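# Line up three lettered blocks alphabetically on the mat

## Task

Four blocks are present; three carry a letter on their top face. Place those three entirely on the mat, touching or nearly touching, in one straight line, ordered A-to-Z from left to right as viewed from the midpoint between the two arm bases. Each must have its letter facing up and not rotated or upside down. The fourth (letterless) block must end up somewhere off the mat. Everything must stay put without the robot holding it; finish by opening the grippers and withdrawing the arms.

## Robot and tools

ROBOT. Two xArm7 arms, left_arm and right_arm, each with a parallel two-finger gripper. Base of left_arm: (+0.011, +0.272, 0) m, quat_wxyz (+0.998, 0, 0, -0.065). Base of right_arm: (+0.031, -0.345, 0) m, quat_wxyz (+0.997, 0, 0, -0.079). The names are labels, not image sides. Joint ranges in rad, base to hand: waist and both rolls -6.283..6.283, shoulder -2.059..2.094, elbow -0.192..3.927, wrist pitch -1.693..3.142. Load limits (N m): waist and shoulder 46.5; upper arm roll, elbow and forearm roll 27.9; wrist pitch and wrist roll 18.6. A carried object adds to the load.

FRAME. One shared scene frame: origin on the tabletop midway between the arms, +x away from the robot over the table, +z up, left_arm on the +y side. Metres for positions, quaternions written w first. Gripper axes: fingers extend along its +z, close and open along its y. end_effector_position sits between the finger pads when shut, roughly 2 cm short of the tips; shutting the fingers pushes the tips about 10 mm further along +z.

ROW FORMAT. Every motion command is one flat list of 16 numbers covering both arms, even if only one moves: left x, y, z, qw, qx, qy, qz, opening, then right x, y, z, qw, qx, qy, qz, opening. x, y, z and the quaternion are an absolute target pose for that gripper in the scene frame (not an offset). Opening ranges -1 (shut) to +1 (fully open, 0.084 m). A target lying more than 0.6 m from the arm's last reported position along any gripper axis is refused. On each control step the controller clips the target to within 70 mm and 16 degrees of the measured pose, then solves damped IK, favouring position over orientation. To hold an orientation, repeat the identical quaternion every time rather than copying the drifted reported one. An arm meant to stay still should get its last reported pose and desired opening in every call.

execute_actions: argument actions, a list with zero or one entry, plus optional pictures (boolean, default includes images). Empty list: just report state. {"rows": [[16 numbers], ...], "steps": n}: up to 15 rows and n from 1 to 15 steps of 1/30 s; row k drives step k and the final row repeats. {"steps": n} alone is a wait of up to 300 steps measured from the previous result, so thinking time eats into it. After a short action an arm only continues toward its last clipped pose (at most 70 mm more), so read the result and send the remainder. A refused call does nothing.

move: target is one 16-number row as above; speed in m/s, 0.002 to 0.5 (default 0.25), rotation capped at twice that in rad/s. Both grippers follow straight lines that finish together, lasting 0.5 to 10 s; anything longer is cut off at 10 s short of target. Rotation takes the shorter direction. Openings are applied at the start. Paths do not avoid obstacles or the other arm; the hand lags, may wander, and may exceed speed when the arm is near full stretch. Faster motion and targets set deeper past a contact mean harder impacts. Result adds a move: line with the outcome (done, off_target, moving, held, fault), any limits (paced = target was clipped; held = a check blocked some steps, after which the arm can lurch quickly) and each gripper's distance from its target. If only one arm is named, the other finished fine.

wait: seconds, 0 to 10; nothing new is commanded.

zoom_image: camera (cam_head_left, cam_head_right, cam_left_wrist, cam_right_wrist) and region [x0, y0, x1, y1] in that camera's pixels from the top-left, at most 504 by 504. Magnifies the latest image.

read_manual: section "licences"; only licence text, no motion.

finished_scene: scene, the integer number of the current scene.

CAMERAS. All four are 504x504. Calibration gives K, distortion and T_world_to_cam per camera; head cameras look down from about x -0.26, z 0.94. Expect small errors of a few degrees and millimetres; wrist camera poses derive from joint readings.

RESULTS. State line per arm: gripper position, quaternion, linear and angular velocity; reported position can be off, more at long reach. grip_measured is the actual finger opening on the command scale. A pose unreachable line means the clearance check altered or blocked that arm's command; HELD marks affected steps. Hand target shows where each gripper is currently being driven. Joint torques include offsets and noise. MOTOR HOT appears from 65 °C; at 80 °C that arm is braked until cool (OVER-TEMPERATURE FAULT). TORQUE FAULT: contact overloaded a joint, the arm backs off slightly, freezes 10 s and drops the rest of the call.

GRASPING. To hold, command an opening well below grip_measured; the gap sets squeeze force, up to about 24 N per pad for objects up to about 6 cm wide. Closing fast can overshoot force. Resending grip_measured gives only a light hold.

CAUTIONS. The simulation keeps running while you think. Brief external tugs or pushes may occur. Never let the arms collide or press on each other, never knock anything off the table, avoid pressing hard into the table or blocks, avoid drops and slams, and keep holding loads short to limit heat. Finish with grippers open and arms lifted away.

Each tool is called after "Call:" as name([rows], argument=value, ...), one row to a line, values as JSON.

## Session

Call:
execute_actions(actions=[])

Call:
zoom_image(camera="cam_head_left", region=[100, 100, 400, 400])

Scene clock: 0.00 s of 7600.00 s.
left_arm: end_effector_position=(+0.3334, +0.8276, +0.1766) grip_measured=+1.00 end_effector_quat_wxyz=(+0.383, -0.109, +0.837, +0.374) end_effector_velocity=(-0.000, -0.000, -0.000) end_effector_angular_velocity=(+0.000, +0.001, -0.001) | right_arm: end_effector_position=(+0.2260, -0.4209, +0.1309) grip_measured=+1.00 end_effector_quat_wxyz=(-0.148, +0.883, +0.269, +0.356) end_effector_velocity=(+0.000, -0.000, +0.000) end_effector_angular_velocity=(+0.002, -0.002, -0.002)
Joint positions: left_arm=[ 1.119  0.322  0.066  1.129 -2.71   0.351  0.281  0.084] | right_arm=[-0.386 -1.131 -0.943 -0.008 -0.045  1.025 -1.579  0.084]
Joint velocities: left_arm=[-0.    -0.     0.001 -0.     0.001 -0.    -0.001 -0.   ] | right_arm=[-0.001 -0.001 -0.    -0.     0.003  0.     0.     0.   ]
Joint torques (N m, as the arm reports them, + toward a larger angle): no reading
Motor temperatures (°C, as the motors report them): left_arm=[36 35 37 38 36 34 38] | right_arm=[37 34 35 34 35 34 36]
Hand target (left_arm): +0.333, +0.828, +0.177; +0.383, -0.109, +0.837, +0.374
Hand target (right_arm): +0.226, -0.421, +0.131; -0.148, +0.883, +0.269, +0.356

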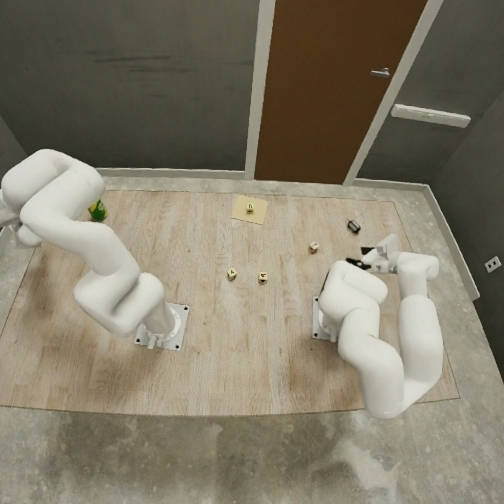

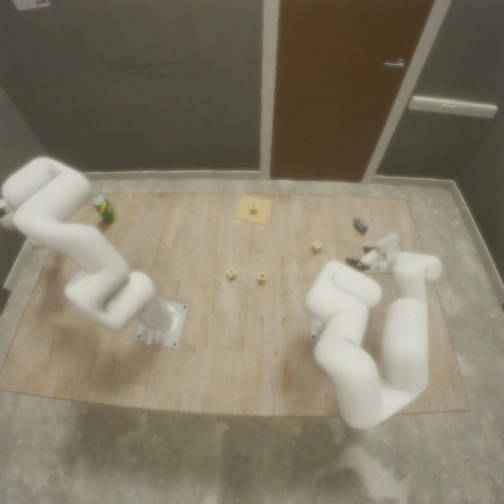

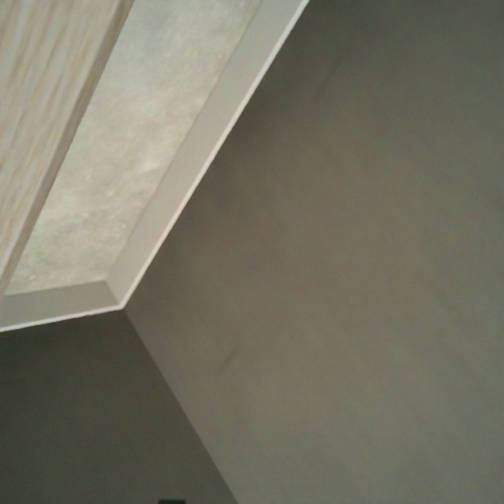

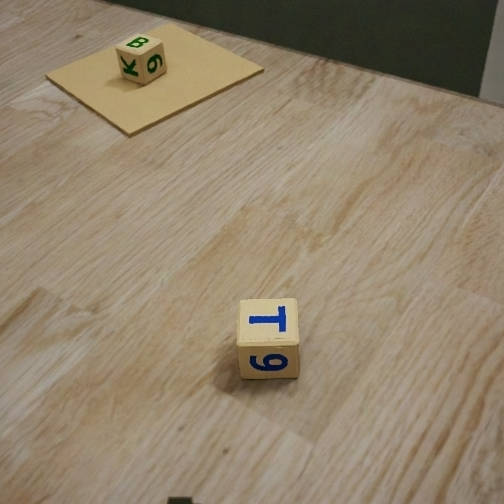

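Region (100, 100, 400, 400) of cam_head_left's 504x504 image, scaled by 1.680, with more detail than that image has.

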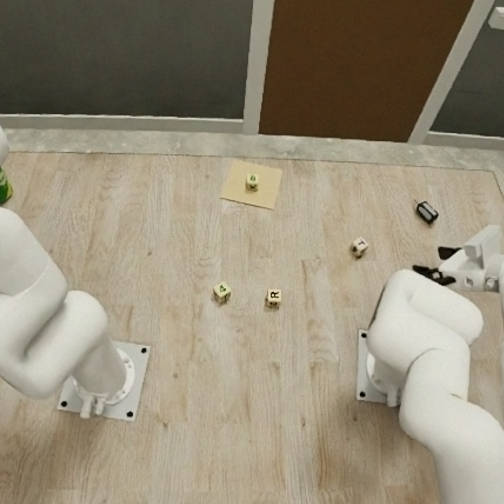

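Call:
move(target=[0.3334,0.8276,0.1766,0.383,-0.109,0.837,0.374,1, 0.29,-0.35,0.16,0,1,0,0,1])

Call:
zoom_image(camera="cam_head_left", region=[200, 185, 310, 295])

Scene clock: 20.90 s of 7600.00 s.
left_arm: end_effector_position=(+0.3334, +0.8276, +0.1766) grip_measured=+1.00 end_effector_quat_wxyz=(+0.383, -0.109, +0.837, +0.374) end_effector_velocity=(+0.000, -0.000, -0.000) end_effector_angular_velocity=(-0.001, -0.001, +0.000) | right_arm: end_effector_position=(+0.2904, -0.3491, +0.1602) grip_measured=+1.00 end_effector_quat_wxyz=(-0.000, +1.000, +0.000, +0.000) end_effector_velocity=(+0.000, +0.001, +0.000) end_effector_angular_velocity=(-0.005, +0.005, +0.001)
Joint positions: left_arm=[ 1.119  0.322  0.066  1.13  -2.71   0.35   0.281  0.084] | right_arm=[-0.033 -0.714  0.172  0.319  0.131  1.029 -0.129  0.084]
Joint velocities: left_arm=[-0.    -0.     0.    -0.    -0.001  0.    -0.     0.   ] | right_arm=[ 0.001  0.006  0.005  0.006 -0.004  0.004  0.006 -0.   ]
Joint torques (N m, as the arm reports them, + toward a larger angle): left_arm=[ -0.42 -15.31   1.47  13.75   0.66   1.13   0.25] | right_arm=[ 0.8  -6.66 -0.09 13.76 -0.24 -2.14 -0.46]
Motor temperatures (°C, as the motors report them): left_arm=[36 36 37 40 36 34 38] | right_arm=[37 34 35 36 35 34 36]
Hand target (left_arm): +0.333, +0.828, +0.177; +0.383, -0.109, +0.837, +0.374
Hand target (right_arm): +0.290, -0.349, +0.160; +0.000, +1.000, +0.000, +0.000
Off the commanded pose (left_arm): 0.000 m, 0 deg.
Off the commanded pose (right_arm): 0.001 m, 0 deg.
After step 90, 15.47 s passed at rest.
move: done
camera_calibration (this result's frames):
cam_left_wrist: T_world_to_cam=[[-0.485234, 0.693146, 0.533008, -0.472962], [0.66262, -0.106236, 0.741383, -0.201662], [0.570511, 0.712926, -0.407742, -0.579949], [0, 0, 0, 1]] pos_world=[0.234996, 0.719868, 0.165131]
cam_right_wrist: T_world_to_cam=[[-0.00688727, -0.999927, 0.00988616, -0.315092], [-0.999945, 0.00680798, -0.00803159, 0.36343], [0.0079637, -0.00994093, -0.999919, 0.287866], [0, 0, 0, 1]] pos_world=[0.358947, -0.314681, 0.293877]

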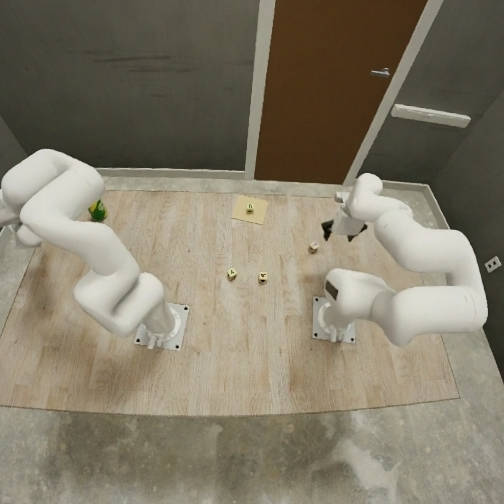

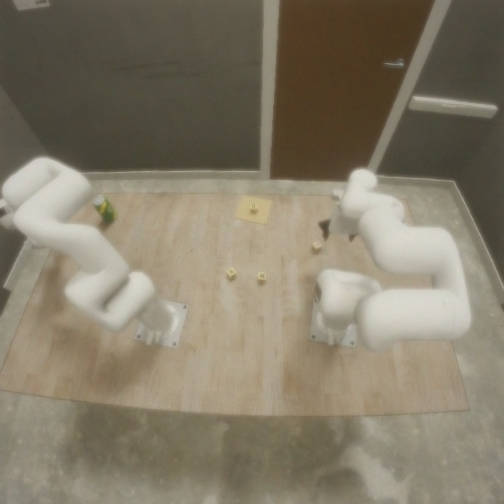

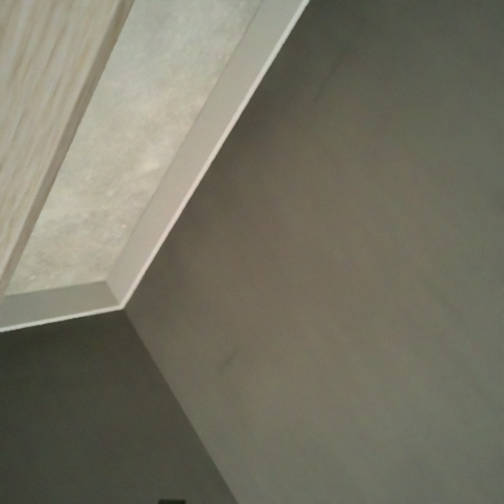

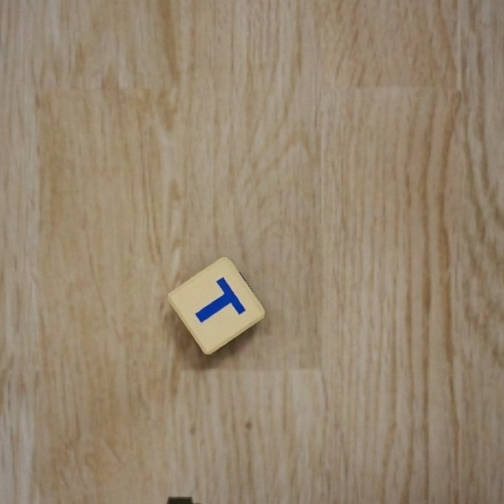

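Region (200, 185, 310, 295) of cam_head_left's 504x504 image, scaled by 4.582, with more detail than that image has.

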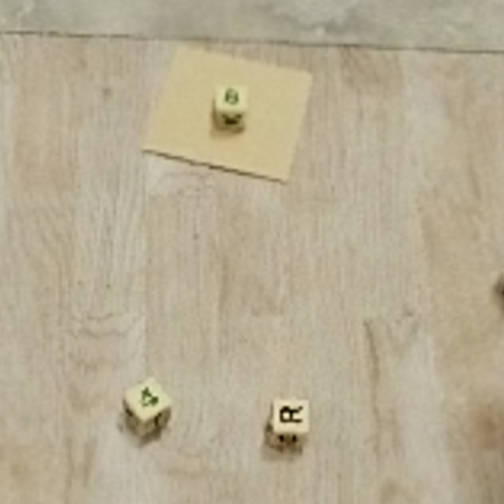

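Call:
move(target=[0.3334,0.8276,0.1766,0.383,-0.109,0.837,0.374,1, 0.34,-0.3035,0.075,0,0.956,0.292,0,0.4])

Call:
move(target=[0.3334,0.8276,0.1766,0.383,-0.109,0.837,0.374,1, 0.34,-0.3035,0.027,0,0.956,0.292,0,0.4], speed=0.08)

Call:
zoom_image(camera="cam_head_left", region=[270, 190, 370, 290])

Call:
move(target=[0.3334,0.8276,0.1766,0.383,-0.109,0.837,0.374,1, 0.34,-0.3035,0.027,0,0.956,0.292,0,-0.6])

Call:
move(target=[0.3334,0.8276,0.1766,0.383,-0.109,0.837,0.374,1, 0.35,-0.29,0.08,0,0.956,0.292,0,-0.6], speed=0.15)

Call:
move(target=[0.3334,0.8276,0.1766,0.383,-0.109,0.837,0.374,1, 0.565,-0.115,0.17,0,0.7071,0.7071,0,-0.6])

Scene clock: 35.53 s of 7600.00 s.
left_arm: end_effector_position=(+0.3334, +0.8276, +0.1766) grip_measured=+1.00 end_effector_quat_wxyz=(+0.383, -0.109, +0.837, +0.374) end_effector_velocity=(-0.000, +0.000, -0.000) end_effector_angular_velocity=(+0.000, +0.001, +0.001) | right_arm: end_effector_position=(+0.3401, -0.3032, +0.0750) grip_measured=+0.39 end_effector_quat_wxyz=(-0.000, +0.956, +0.292, +0.000) end_effector_velocity=(-0.000, +0.001, -0.002) end_effector_angular_velocity=(+0.001, +0.003, +0.004)
Joint positions: left_arm=[ 1.119  0.322  0.066  1.13  -2.71   0.35   0.281  0.084] | right_arm=[ 0.096 -0.262  0.211  0.35   0.096  0.608 -0.53   0.061]
Joint velocities: left_arm=[-0.    -0.     0.001 -0.    -0.001 -0.     0.001  0.   ] | right_arm=[ 0.001  0.008  0.     0.001 -0.001 -0.004 -0.003 -0.   ]
Joint torques (N m, as the arm reports them, + toward a larger angle): left_arm=[ -0.03 -15.4    1.56  14.06   0.23   1.31   0.15] | right_arm=[  0.66 -16.97   0.28  11.35  -0.23  -2.12  -0.44]
Motor temperatures (°C, as the motors report them): left_arm=[36 36 37 40 36 34 38] | right_arm=[37 34 35 38 35 34 36]
Hand target (left_arm): +0.333, +0.828, +0.177; +0.383, -0.109, +0.837, +0.374
Hand target (right_arm): +0.340, -0.303, +0.075; -0.000, +0.956, +0.292, +0.000
Off the commanded pose (left_arm): 0.000 m, 0 deg.
Off the commanded pose (right_arm): 0.000 m, 0 deg.
After step 90, 9.97 s passed at rest.
move: done
camera_calibration (this result's frames):
cam_left_wrist: T_world_to_cam=[[-0.485234, 0.693146, 0.533007, -0.472962], [0.662619, -0.106237, 0.741384, -0.201662], [0.570512, 0.712925, -0.407742, -0.579949], [0, 0, 0, 1]] pos_world=[0.234996, 0.719868, 0.165131]
cam_right_wrist: T_world_to_cam=[[0.552467, -0.833478, 0.00971113, -0.407711], [-0.833442, -0.552542, -0.00847926, 0.186015], [0.0124331, -0.00340915, -0.999917, 0.203239], [0, 0, 0, 1]] pos_world=[0.377753, -0.236344, 0.208759]

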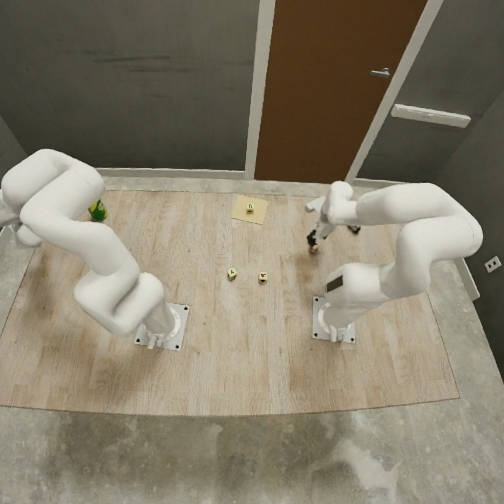

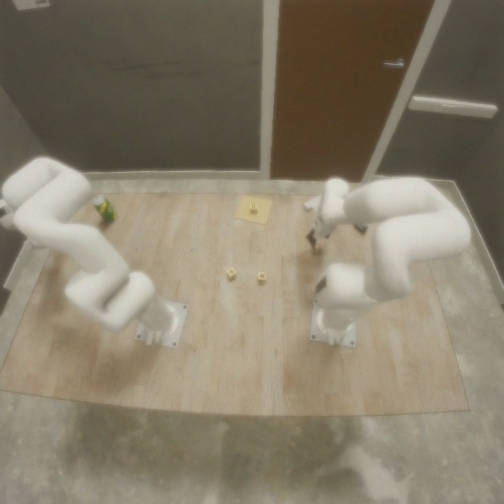

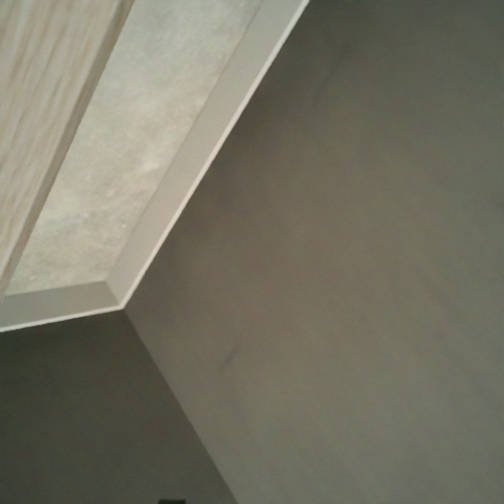

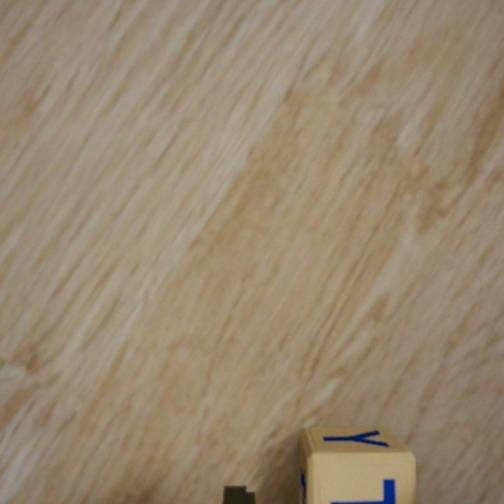

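Scene clock: 36.53 s of 7600.00 s.
left_arm: end_effector_position=(+0.3334, +0.8276, +0.1766) grip_measured=+1.00 end_effector_quat_wxyz=(+0.383, -0.109, +0.837, +0.374) end_effector_velocity=(+0.000, -0.000, +0.000) end_effector_angular_velocity=(-0.000, -0.000, -0.000) | right_arm: end_effector_position=(+0.3403, -0.3034, +0.0272) grip_measured=+0.39 end_effector_quat_wxyz=(-0.000, +0.956, +0.292, +0.000) end_effector_velocity=(-0.000, -0.000, -0.002) end_effector_angular_velocity=(-0.001, +0.001, -0.001)
Joint positions: left_arm=[ 1.119  0.322  0.066  1.13  -2.71   0.35   0.281  0.084] | right_arm=[ 0.076 -0.079  0.224  0.326  0.046  0.403 -0.493  0.061]
Joint velocities: left_arm=[ 0.    -0.    -0.001  0.     0.    -0.    -0.    -0.   ] | right_arm=[-0.002  0.006  0.001 -0.    -0.006 -0.005  0.005 -0.   ]
Joint torques (N m, as the arm reports them, + toward a larger angle): left_arm=[ -0.36 -14.99   1.77  13.94   0.7    1.25   0.3 ] | right_arm=[  0.89 -19.75   0.5    9.36  -0.3   -2.21  -0.47]
Motor temperatures (°C, as the motors report them): left_arm=[36 36 37 40 36 34 38] | right_arm=[37 34 35 38 35 34 36]
Hand target (left_arm): +0.333, +0.828, +0.177; +0.383, -0.109, +0.837, +0.374
Hand target (right_arm): +0.340, -0.303, +0.027; -0.000, +0.956, +0.292, +0.000
Off the commanded pose (left_arm): 0.000 m, 0 deg.
Off the commanded pose (right_arm): 0.000 m, 0 deg.
move: done
camera_calibration (this result's frames):
cam_left_wrist: T_world_to_cam=[[-0.485234, 0.693146, 0.533007, -0.472962], [0.662619, -0.106237, 0.741384, -0.201662], [0.570513, 0.712925, -0.407742, -0.579949], [0, 0, 0, 1]] pos_world=[0.234996, 0.719868, 0.165131]
cam_right_wrist: T_world_to_cam=[[0.552447, -0.83349, 0.00986426, -0.40751], [-0.833457, -0.552523, -0.00819076, 0.185608], [0.0122771, -0.00369648, -0.999918, 0.15536], [0, 0, 0, 1]] pos_world=[0.377917, -0.236528, 0.160887]

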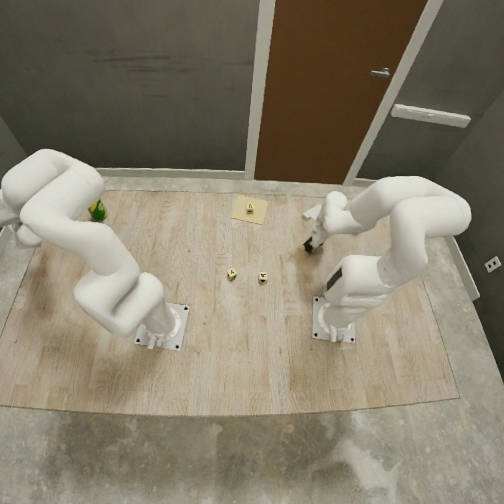

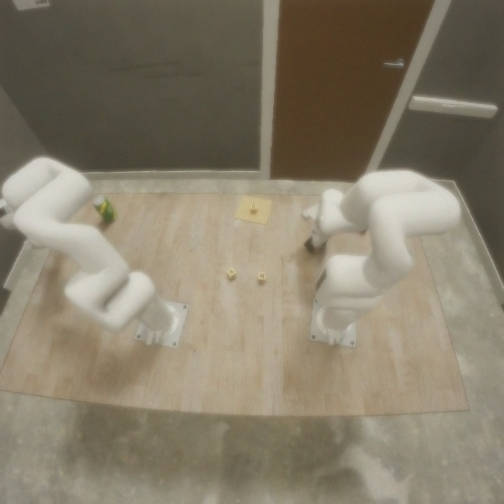

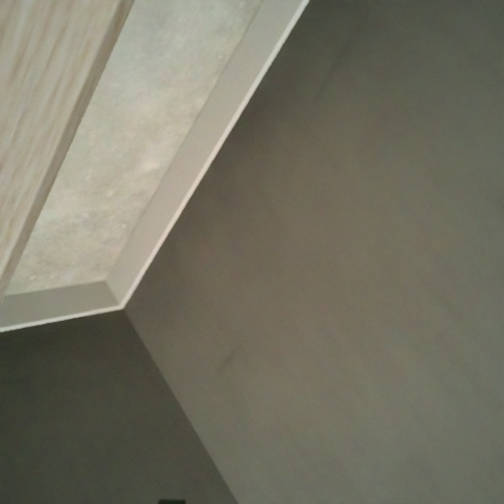

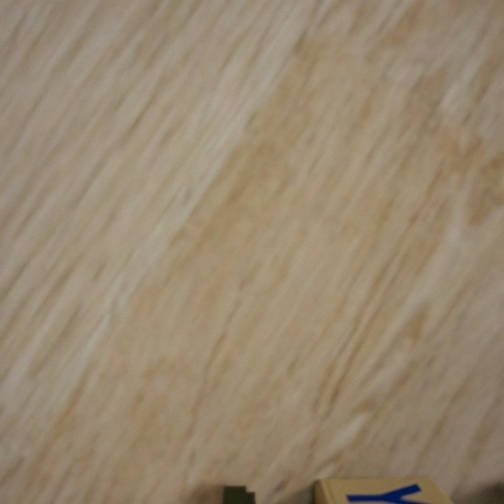

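Region (270, 190, 370, 290) of cam_head_left's 504x504 image, scaled by 5.040, with more detail than that image has.

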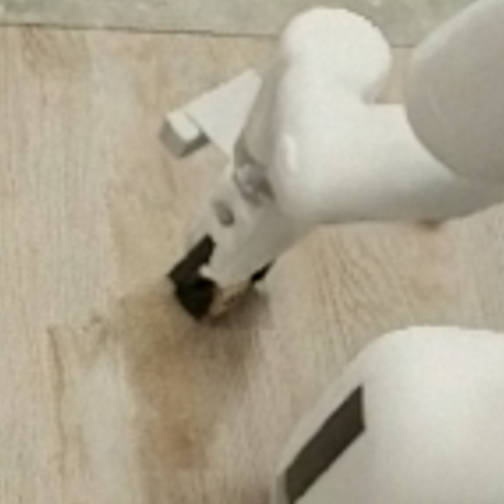

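Scene clock: 37.23 s of 7600.00 s.
left_arm: end_effector_position=(+0.3334, +0.8276, +0.1766) grip_measured=+1.00 end_effector_quat_wxyz=(+0.383, -0.109, +0.837, +0.374) end_effector_velocity=(-0.000, +0.001, +0.000) end_effector_angular_velocity=(+0.000, -0.002, +0.002) | right_arm: end_effector_position=(+0.3402, -0.3034, +0.0272) grip_measured=-0.33 end_effector_quat_wxyz=(+0.000, +0.956, +0.292, +0.000) end_effector_velocity=(+0.000, -0.001, -0.000) end_effector_angular_velocity=(+0.001, +0.000, -0.005)
Joint positions: left_arm=[ 1.119  0.322  0.066  1.13  -2.71   0.35   0.281  0.084] | right_arm=[ 0.076 -0.079  0.225  0.326  0.045  0.403 -0.492  0.03 ]
Joint velocities: left_arm=[ 0.     0.     0.001  0.001 -0.002  0.    -0.001  0.   ] | right_arm=[-0.002  0.001 -0.001  0.     0.001 -0.     0.     0.   ]
Joint torques (N m, as the arm reports them, + toward a larger angle): left_arm=[ -0.3  -14.97   1.83  13.9    0.82   1.13   0.27] | right_arm=[  0.78 -18.29   0.44   8.74  -0.23  -2.03  -0.53]
Motor temperatures (°C, as the motors report them): left_arm=[36 36 37 40 36 34 38] | right_arm=[37 34 35 37 35 34 36]
Hand target (left_arm): +0.333, +0.828, +0.177; +0.383, -0.109, +0.837, +0.374
Hand target (right_arm): +0.340, -0.304, +0.027; +0.000, +0.956, +0.292, -0.000
Off the commanded pose (left_arm): 0.000 m, 0 deg.
Off the commanded pose (right_arm): 0.000 m, 0 deg.
move: done
camera_calibration (this result's frames):
cam_left_wrist: T_world_to_cam=[[-0.485234, 0.693147, 0.533007, -0.472962], [0.662619, -0.106237, 0.741384, -0.201662], [0.570513, 0.712925, -0.407742, -0.579949], [0, 0, 0, 1]] pos_world=[0.234996, 0.719868, 0.165131]
cam_right_wrist: T_world_to_cam=[[0.552535, -0.833426, 0.010326, -0.407559], [-0.8334, -0.552615, -0.00785706, 0.185504], [0.0122546, -0.00426438, -0.999916, 0.155177], [0, 0, 0, 1]] pos_world=[0.377888, -0.236496, 0.160829]

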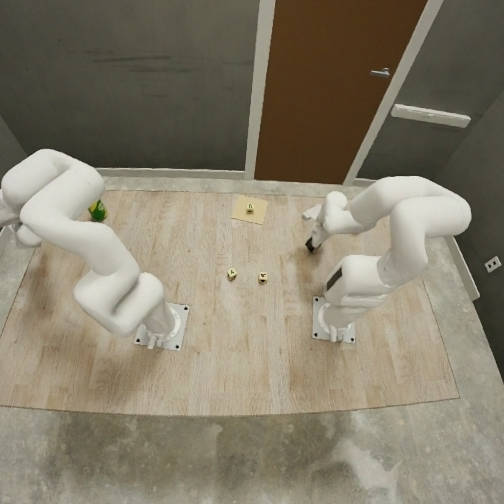

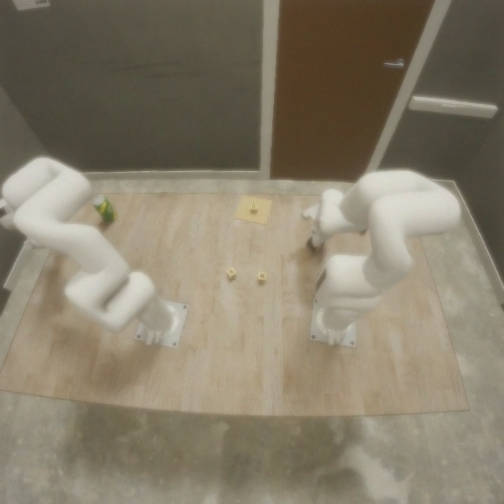

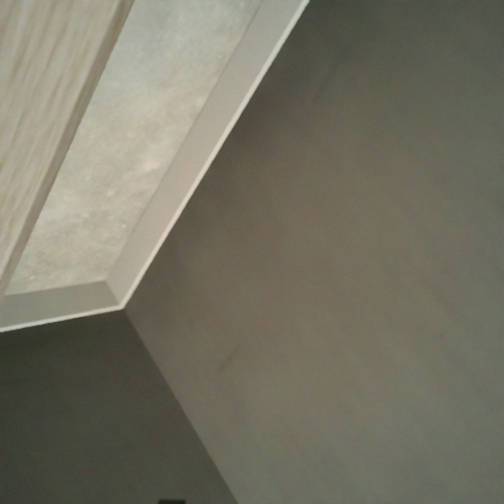

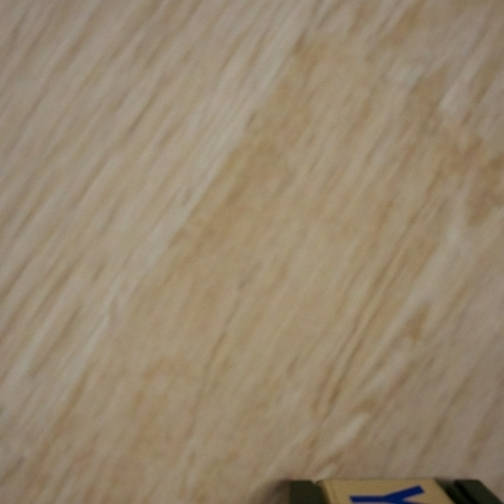

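Scene clock: 38.10 s of 7600.00 s.
left_arm: end_effector_position=(+0.3334, +0.8276, +0.1766) grip_measured=+1.00 end_effector_quat_wxyz=(+0.383, -0.109, +0.837, +0.374) end_effector_velocity=(-0.000, +0.000, -0.000) end_effector_angular_velocity=(+0.000, +0.001, -0.000) | right_arm: end_effector_position=(+0.3495, -0.2901, +0.0797) grip_measured=-0.33 end_effector_quat_wxyz=(+0.000, +0.956, +0.292, -0.001) end_effector_velocity=(+0.001, +0.000, +0.002) end_effector_angular_velocity=(-0.000, +0.000, +0.000)
Joint positions: left_arm=[ 1.119  0.322  0.066  1.13  -2.71   0.35   0.281  0.084] | right_arm=[ 0.106 -0.236  0.235  0.393  0.092  0.626 -0.491  0.03 ]
Joint velocities: left_arm=[-0.    -0.     0.    -0.     0.     0.     0.001 -0.   ] | right_arm=[ 0.    -0.003 -0.     0.004  0.     0.007 -0.    -0.   ]
Joint torques (N m, as the arm reports them, + toward a larger angle): left_arm=[ -0.04 -15.31   1.86  13.75   1.09   1.27   0.3 ] | right_arm=[  0.67 -17.43   0.19  11.55  -0.22  -2.07  -0.47]
Motor temperatures (°C, as the motors report them): left_arm=[36 36 37 40 36 34 38] | right_arm=[37 34 35 37 35 34 36]
Hand target (left_arm): +0.333, +0.828, +0.177; +0.383, -0.109, +0.837, +0.374
Hand target (right_arm): +0.350, -0.290, +0.080; +0.000, +0.956, +0.292, -0.000
Off the commanded pose (left_arm): 0.000 m, 0 deg.
Off the commanded pose (right_arm): 0.001 m, 0 deg.
move: done
camera_calibration (this result's frames):
cam_left_wrist: T_world_to_cam=[[-0.485234, 0.693147, 0.533007, -0.472962], [0.662619, -0.106237, 0.741384, -0.201662], [0.570513, 0.712925, -0.407742, -0.579949], [0, 0, 0, 1]] pos_world=[0.234996, 0.719868, 0.165131]
cam_right_wrist: T_world_to_cam=[[0.552291, -0.833592, 0.00995189, -0.402108], [-0.833582, -0.55236, -0.00626055, 0.201031], [0.0107158, -0.00483807, -0.999931, 0.207994], [0, 0, 0, 1]] pos_world=[0.387428, -0.223146, 0.21324]

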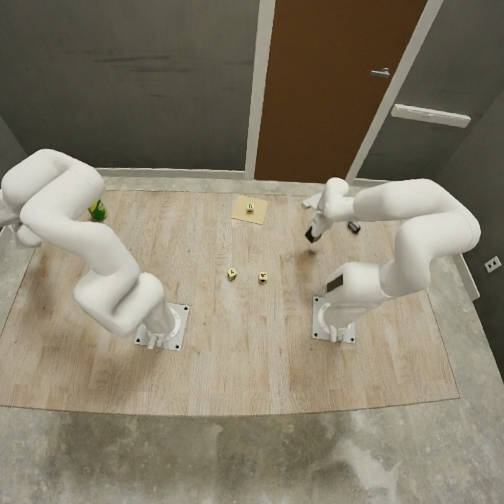

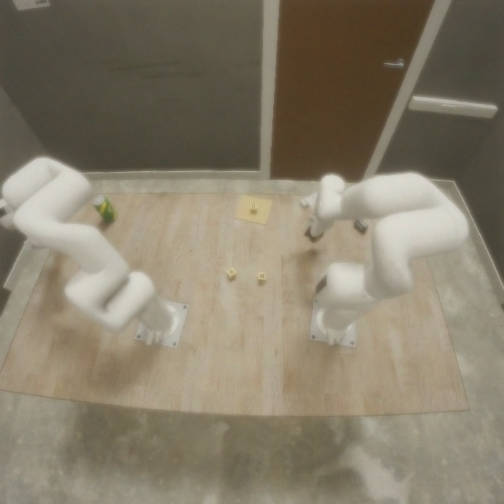

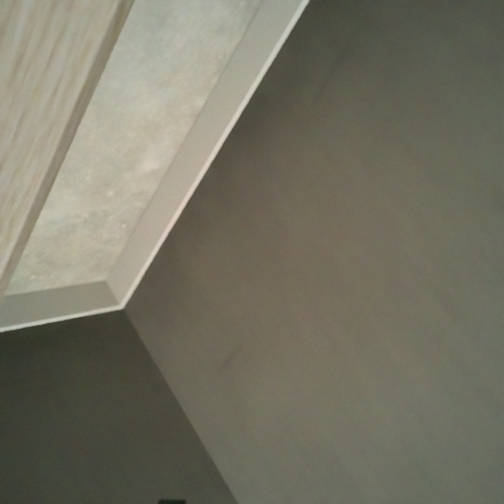

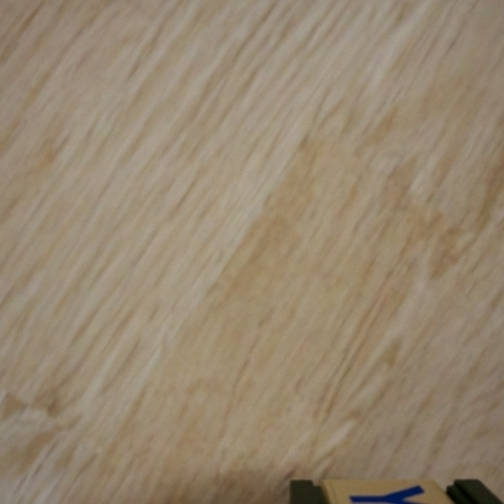

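Scene clock: 40.53 s of 7600.00 s.
left_arm: end_effector_position=(+0.3334, +0.8276, +0.1766) grip_measured=+1.00 end_effector_quat_wxyz=(+0.383, -0.109, +0.837, +0.374) end_effector_velocity=(+0.001, -0.001, -0.000) end_effector_angular_velocity=(-0.001, -0.000, -0.002) | right_arm: end_effector_position=(+0.5641, -0.1148, +0.1700) grip_measured=-0.33 end_effector_quat_wxyz=(-0.000, +0.708, +0.707, +0.000) end_effector_velocity=(+0.001, +0.003, +0.003) end_effector_angular_velocity=(-0.000, +0.002, +0.007)
Joint positions: left_arm=[ 1.119  0.322  0.066  1.13  -2.71   0.35   0.281  0.084] | right_arm=[ 0.265  0.435  0.36   1.494 -0.167  1.089 -1.054  0.03 ]
Joint velocities: left_arm=[-0.001 -0.    -0.001 -0.     0.001  0.    -0.001 -0.   ] | right_arm=[ 0.005  0.006  0.001  0.019 -0.001  0.014 -0.003 -0.   ]
Joint torques (N m, as the arm reports them, + toward a larger angle): left_arm=[ -0.31 -15.12   1.89  13.91   0.91   1.27   0.33] | right_arm=[  0.6  -42.74   2.63  13.73  -0.05  -2.15  -0.44]
Motor temperatures (°C, as the motors report them): left_arm=[36 36 37 40 36 34 38] | right_arm=[37 34 35 38 35 34 36]
Hand target (left_arm): +0.333, +0.828, +0.177; +0.383, -0.109, +0.837, +0.374
Hand target (right_arm): +0.564, -0.114, +0.170; -0.000, +0.707, +0.707, +0.000
Off the commanded pose (left_arm): 0.000 m, 0 deg.
Off the commanded pose (right_arm): 0.001 m, 0 deg.
move: done
camera_calibration (this result's frames):
cam_left_wrist: T_world_to_cam=[[-0.485234, 0.693147, 0.533007, -0.472962], [0.662619, -0.106237, 0.741384, -0.201662], [0.570513, 0.712925, -0.407742, -0.579949], [0, 0, 0, 1]] pos_world=[0.234996, 0.719868, 0.165131]
cam_right_wrist: T_world_to_cam=[[0.999905, -0.00908582, 0.010384, -0.533254], [-0.00900111, -0.999926, -0.00817554, -0.0389033], [0.0104575, 0.00808129, -0.999913, 0.298521], [0, 0, 0, 1]] pos_world=[0.529732, -0.0461579, 0.303714]

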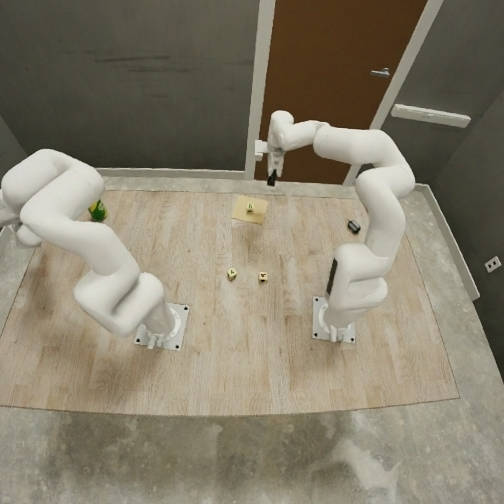

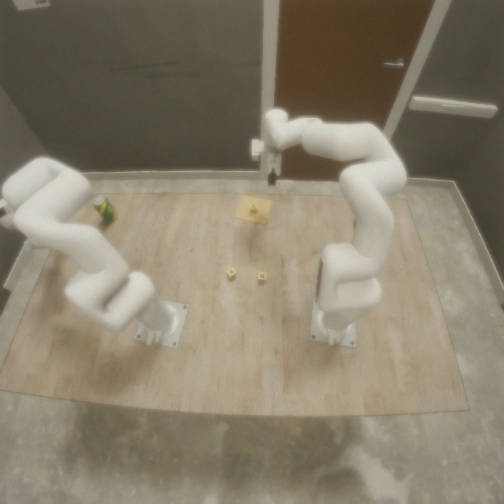

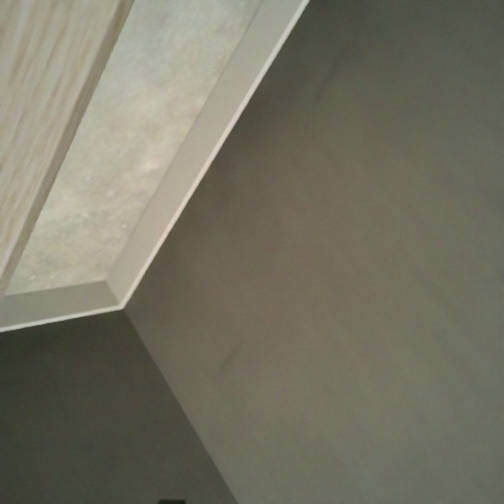

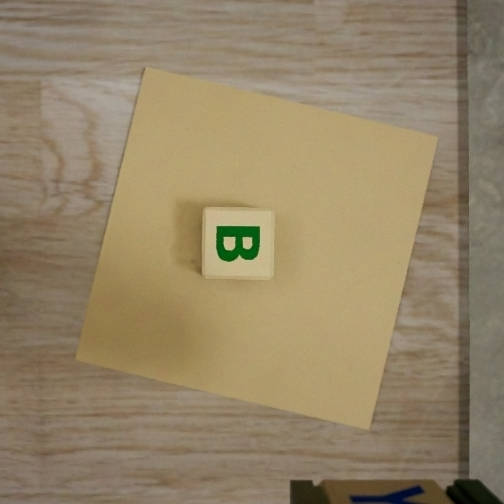

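Call:
move(target=[0.3334,0.8276,0.1766,0.383,-0.109,0.837,0.374,1, 0.535,-0.078,0.075,0,0.7071,0.7071,0,-0.6])

Call:
move(target=[0.3334,0.8276,0.1766,0.383,-0.109,0.837,0.374,1, 0.535,-0.078,0.034,0,0.7071,0.7071,0,-0.6], speed=0.04)

Call:
zoom_image(camera="cam_head_left", region=[220, 165, 290, 235])

Scene clock: 50.33 s of 7600.00 s.
left_arm: end_effector_position=(+0.3334, +0.8276, +0.1766) grip_measured=+1.00 end_effector_quat_wxyz=(+0.383, -0.109, +0.837, +0.374) end_effector_velocity=(-0.001, +0.000, -0.000) end_effector_angular_velocity=(-0.000, -0.000, +0.001) | right_arm: end_effector_position=(+0.5357, -0.0782, +0.0758) grip_measured=-0.33 end_effector_quat_wxyz=(+0.000, +0.707, +0.707, +0.001) end_effector_velocity=(-0.005, +0.001, -0.006) end_effector_angular_velocity=(-0.004, +0.011, +0.006)
Joint positions: left_arm=[ 1.119  0.322  0.066  1.13  -2.71   0.35   0.281  0.084] | right_arm=[ 0.334  0.532  0.353  1.347 -0.235  0.855 -0.93   0.03 ]
Joint velocities: left_arm=[ 0.    -0.     0.001 -0.001  0.     0.001 -0.001  0.   ] | right_arm=[ 0.004  0.006  0.002 -0.009 -0.002 -0.002  0.002  0.   ]
Joint torques (N m, as the arm reports them, + toward a larger angle): left_arm=[  0.   -15.45   1.72  14.09   0.86   1.29   0.42] | right_arm=[  0.96 -43.33   2.89  12.71  -0.15  -2.07  -0.44]
Motor temperatures (°C, as the motors report them): left_arm=[36 36 37 40 36 34 38] | right_arm=[37 35 35 38 35 34 36]
Hand target (left_arm): +0.333, +0.828, +0.177; +0.383, -0.109, +0.837, +0.374
Hand target (right_arm): +0.535, -0.078, +0.075; +0.000, +0.707, +0.707, +0.000
Off the commanded pose (left_arm): 0.000 m, 0 deg.
Off the commanded pose (right_arm): 0.001 m, 0 deg.
After step 90, 5.87 s passed at rest.
move: done
camera_calibration (this result's frames):
cam_left_wrist: T_world_to_cam=[[-0.485234, 0.693146, 0.533007, -0.472962], [0.662619, -0.106237, 0.741384, -0.201662], [0.570513, 0.712925, -0.407742, -0.579949], [0, 0, 0, 1]] pos_world=[0.234996, 0.719868, 0.165131]
cam_right_wrist: T_world_to_cam=[[0.999897, -0.00851378, 0.0115747, -0.503556], [-0.00842381, -0.999934, -0.00779918, -0.00369267], [0.0116404, 0.00770088, -0.999903, 0.203616], [0, 0, 0, 1]] pos_world=[0.501103, -0.00954761, 0.209396]

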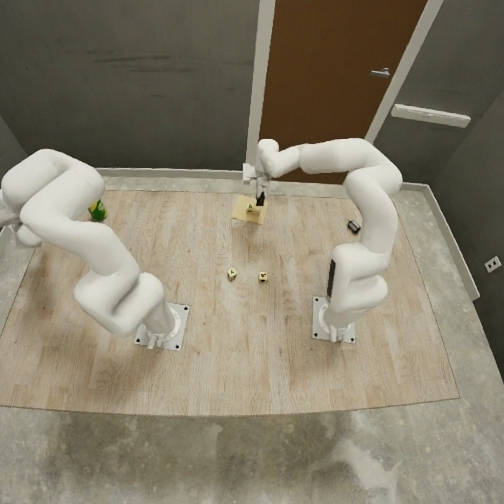

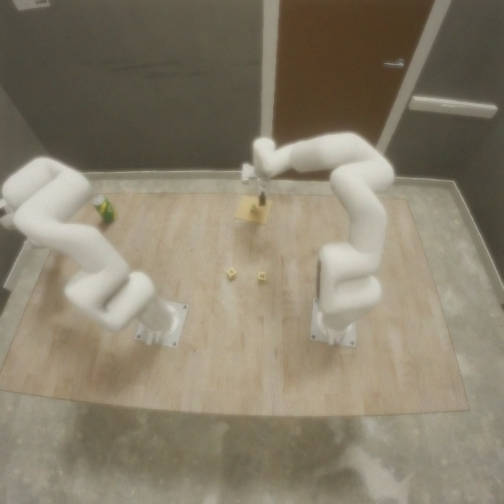

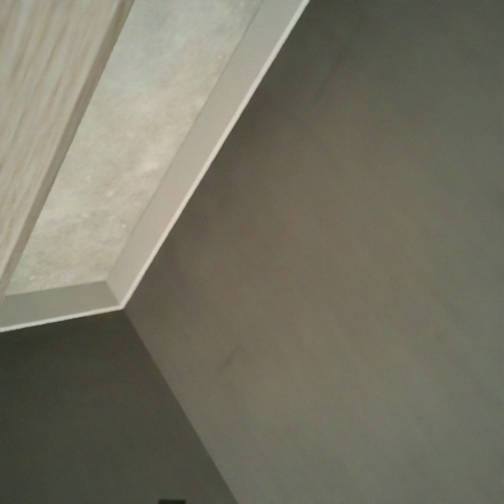

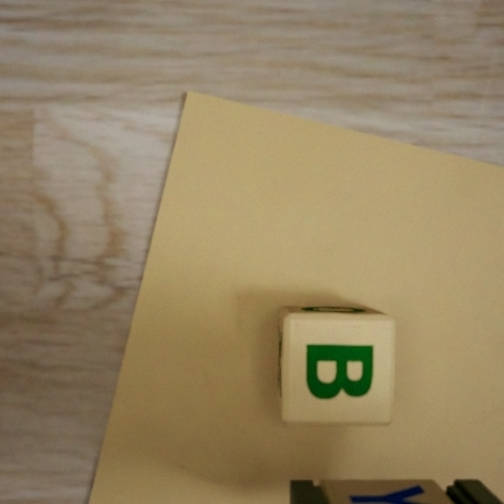

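Scene clock: 51.70 s of 7600.00 s.
left_arm: end_effector_position=(+0.3334, +0.8276, +0.1766) grip_measured=+1.00 end_effector_quat_wxyz=(+0.383, -0.109, +0.837, +0.374) end_effector_velocity=(+0.000, -0.001, -0.001) end_effector_angular_velocity=(-0.002, +0.001, -0.001) | right_arm: end_effector_position=(+0.5352, -0.0779, +0.0342) grip_measured=-0.33 end_effector_quat_wxyz=(+0.000, +0.707, +0.707, +0.000) end_effector_velocity=(+0.001, +0.002, +0.002) end_effector_angular_velocity=(+0.002, -0.005, +0.001)
Joint positions: left_arm=[ 1.119  0.322  0.066  1.13  -2.71   0.35   0.281  0.084] | right_arm=[ 0.35   0.606  0.331  1.333 -0.269  0.77  -0.908  0.03 ]
Joint velocities: left_arm=[-0.    -0.    -0.001 -0.002 -0.001 -0.     0.001  0.   ] | right_arm=[ 0.001 -0.001  0.     0.002 -0.001 -0.002  0.001  0.   ]
Joint torques (N m, as the arm reports them, + toward a larger angle): left_arm=[ -0.72 -14.76   1.64  13.9    0.8    1.31   0.29] | right_arm=[  0.81 -44.1    3.16  12.04  -0.19  -2.14  -0.43]
Motor temperatures (°C, as the motors report them): left_arm=[36 36 37 40 36 34 38] | right_arm=[37 35 35 38 35 34 36]
Hand target (left_arm): +0.333, +0.828, +0.177; +0.383, -0.109, +0.837, +0.374
Hand target (right_arm): +0.535, -0.078, +0.034; -0.000, +0.707, +0.707, +0.000
Off the commanded pose (left_arm): 0.000 m, 0 deg.
Off the commanded pose (right_arm): 0.000 m, 0 deg.
move: done
camera_calibration (this result's frames):
cam_left_wrist: T_world_to_cam=[[-0.485234, 0.693147, 0.533007, -0.472962], [0.662619, -0.106237, 0.741384, -0.201662], [0.570513, 0.712925, -0.407742, -0.579949], [0, 0, 0, 1]] pos_world=[0.234996, 0.719868, 0.165131]
cam_right_wrist: T_world_to_cam=[[0.999916, -0.00771285, 0.0104097, -0.50248], [-0.0076337, -0.999942, -0.00762141, -0.00412147], [0.0104679, 0.0075413, -0.999917, 0.162701], [0, 0, 0, 1]] pos_world=[0.500703, -0.00922376, 0.167887]

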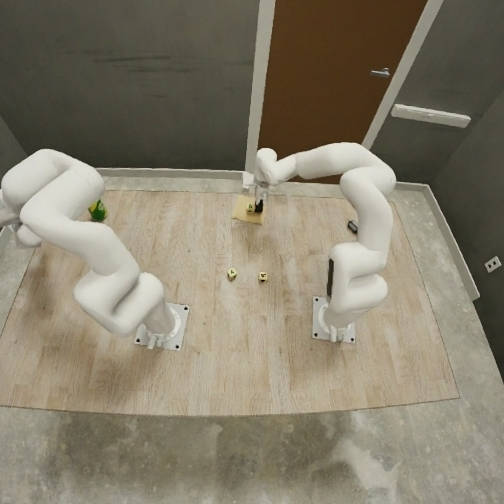

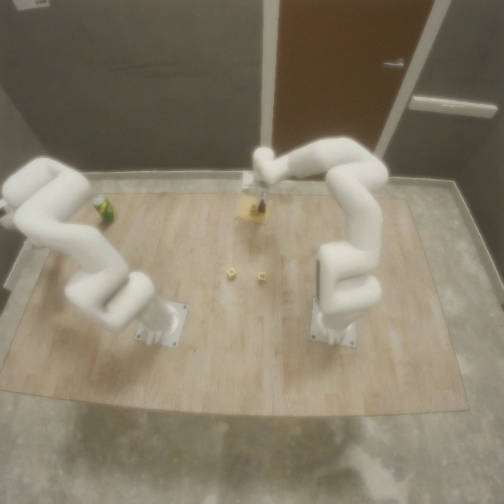

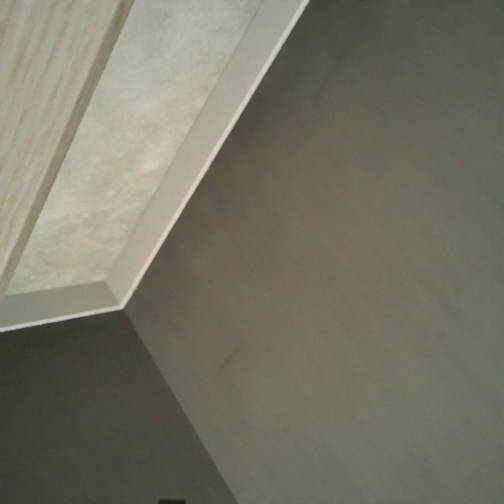

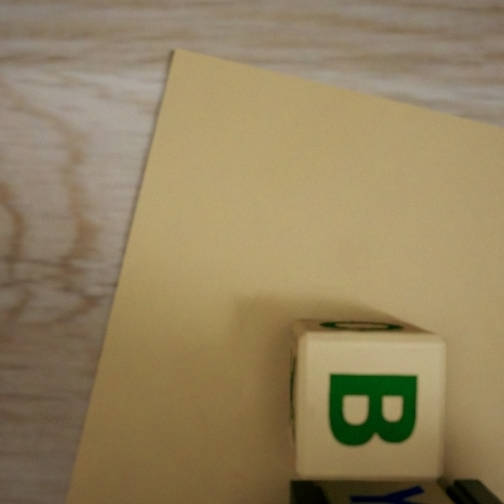

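Region (220, 165, 290, 235) of cam_head_left's 504x504 image, scaled by 7.200, with more detail than that image has.

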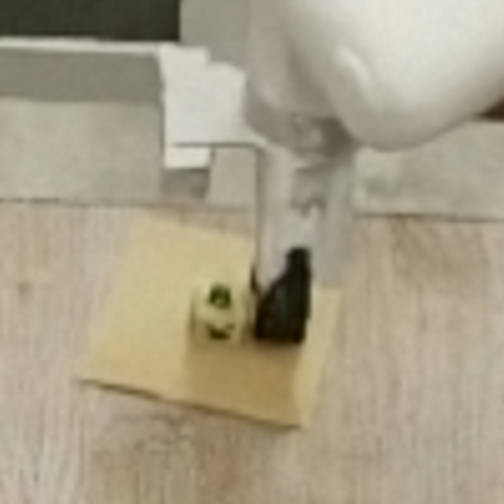

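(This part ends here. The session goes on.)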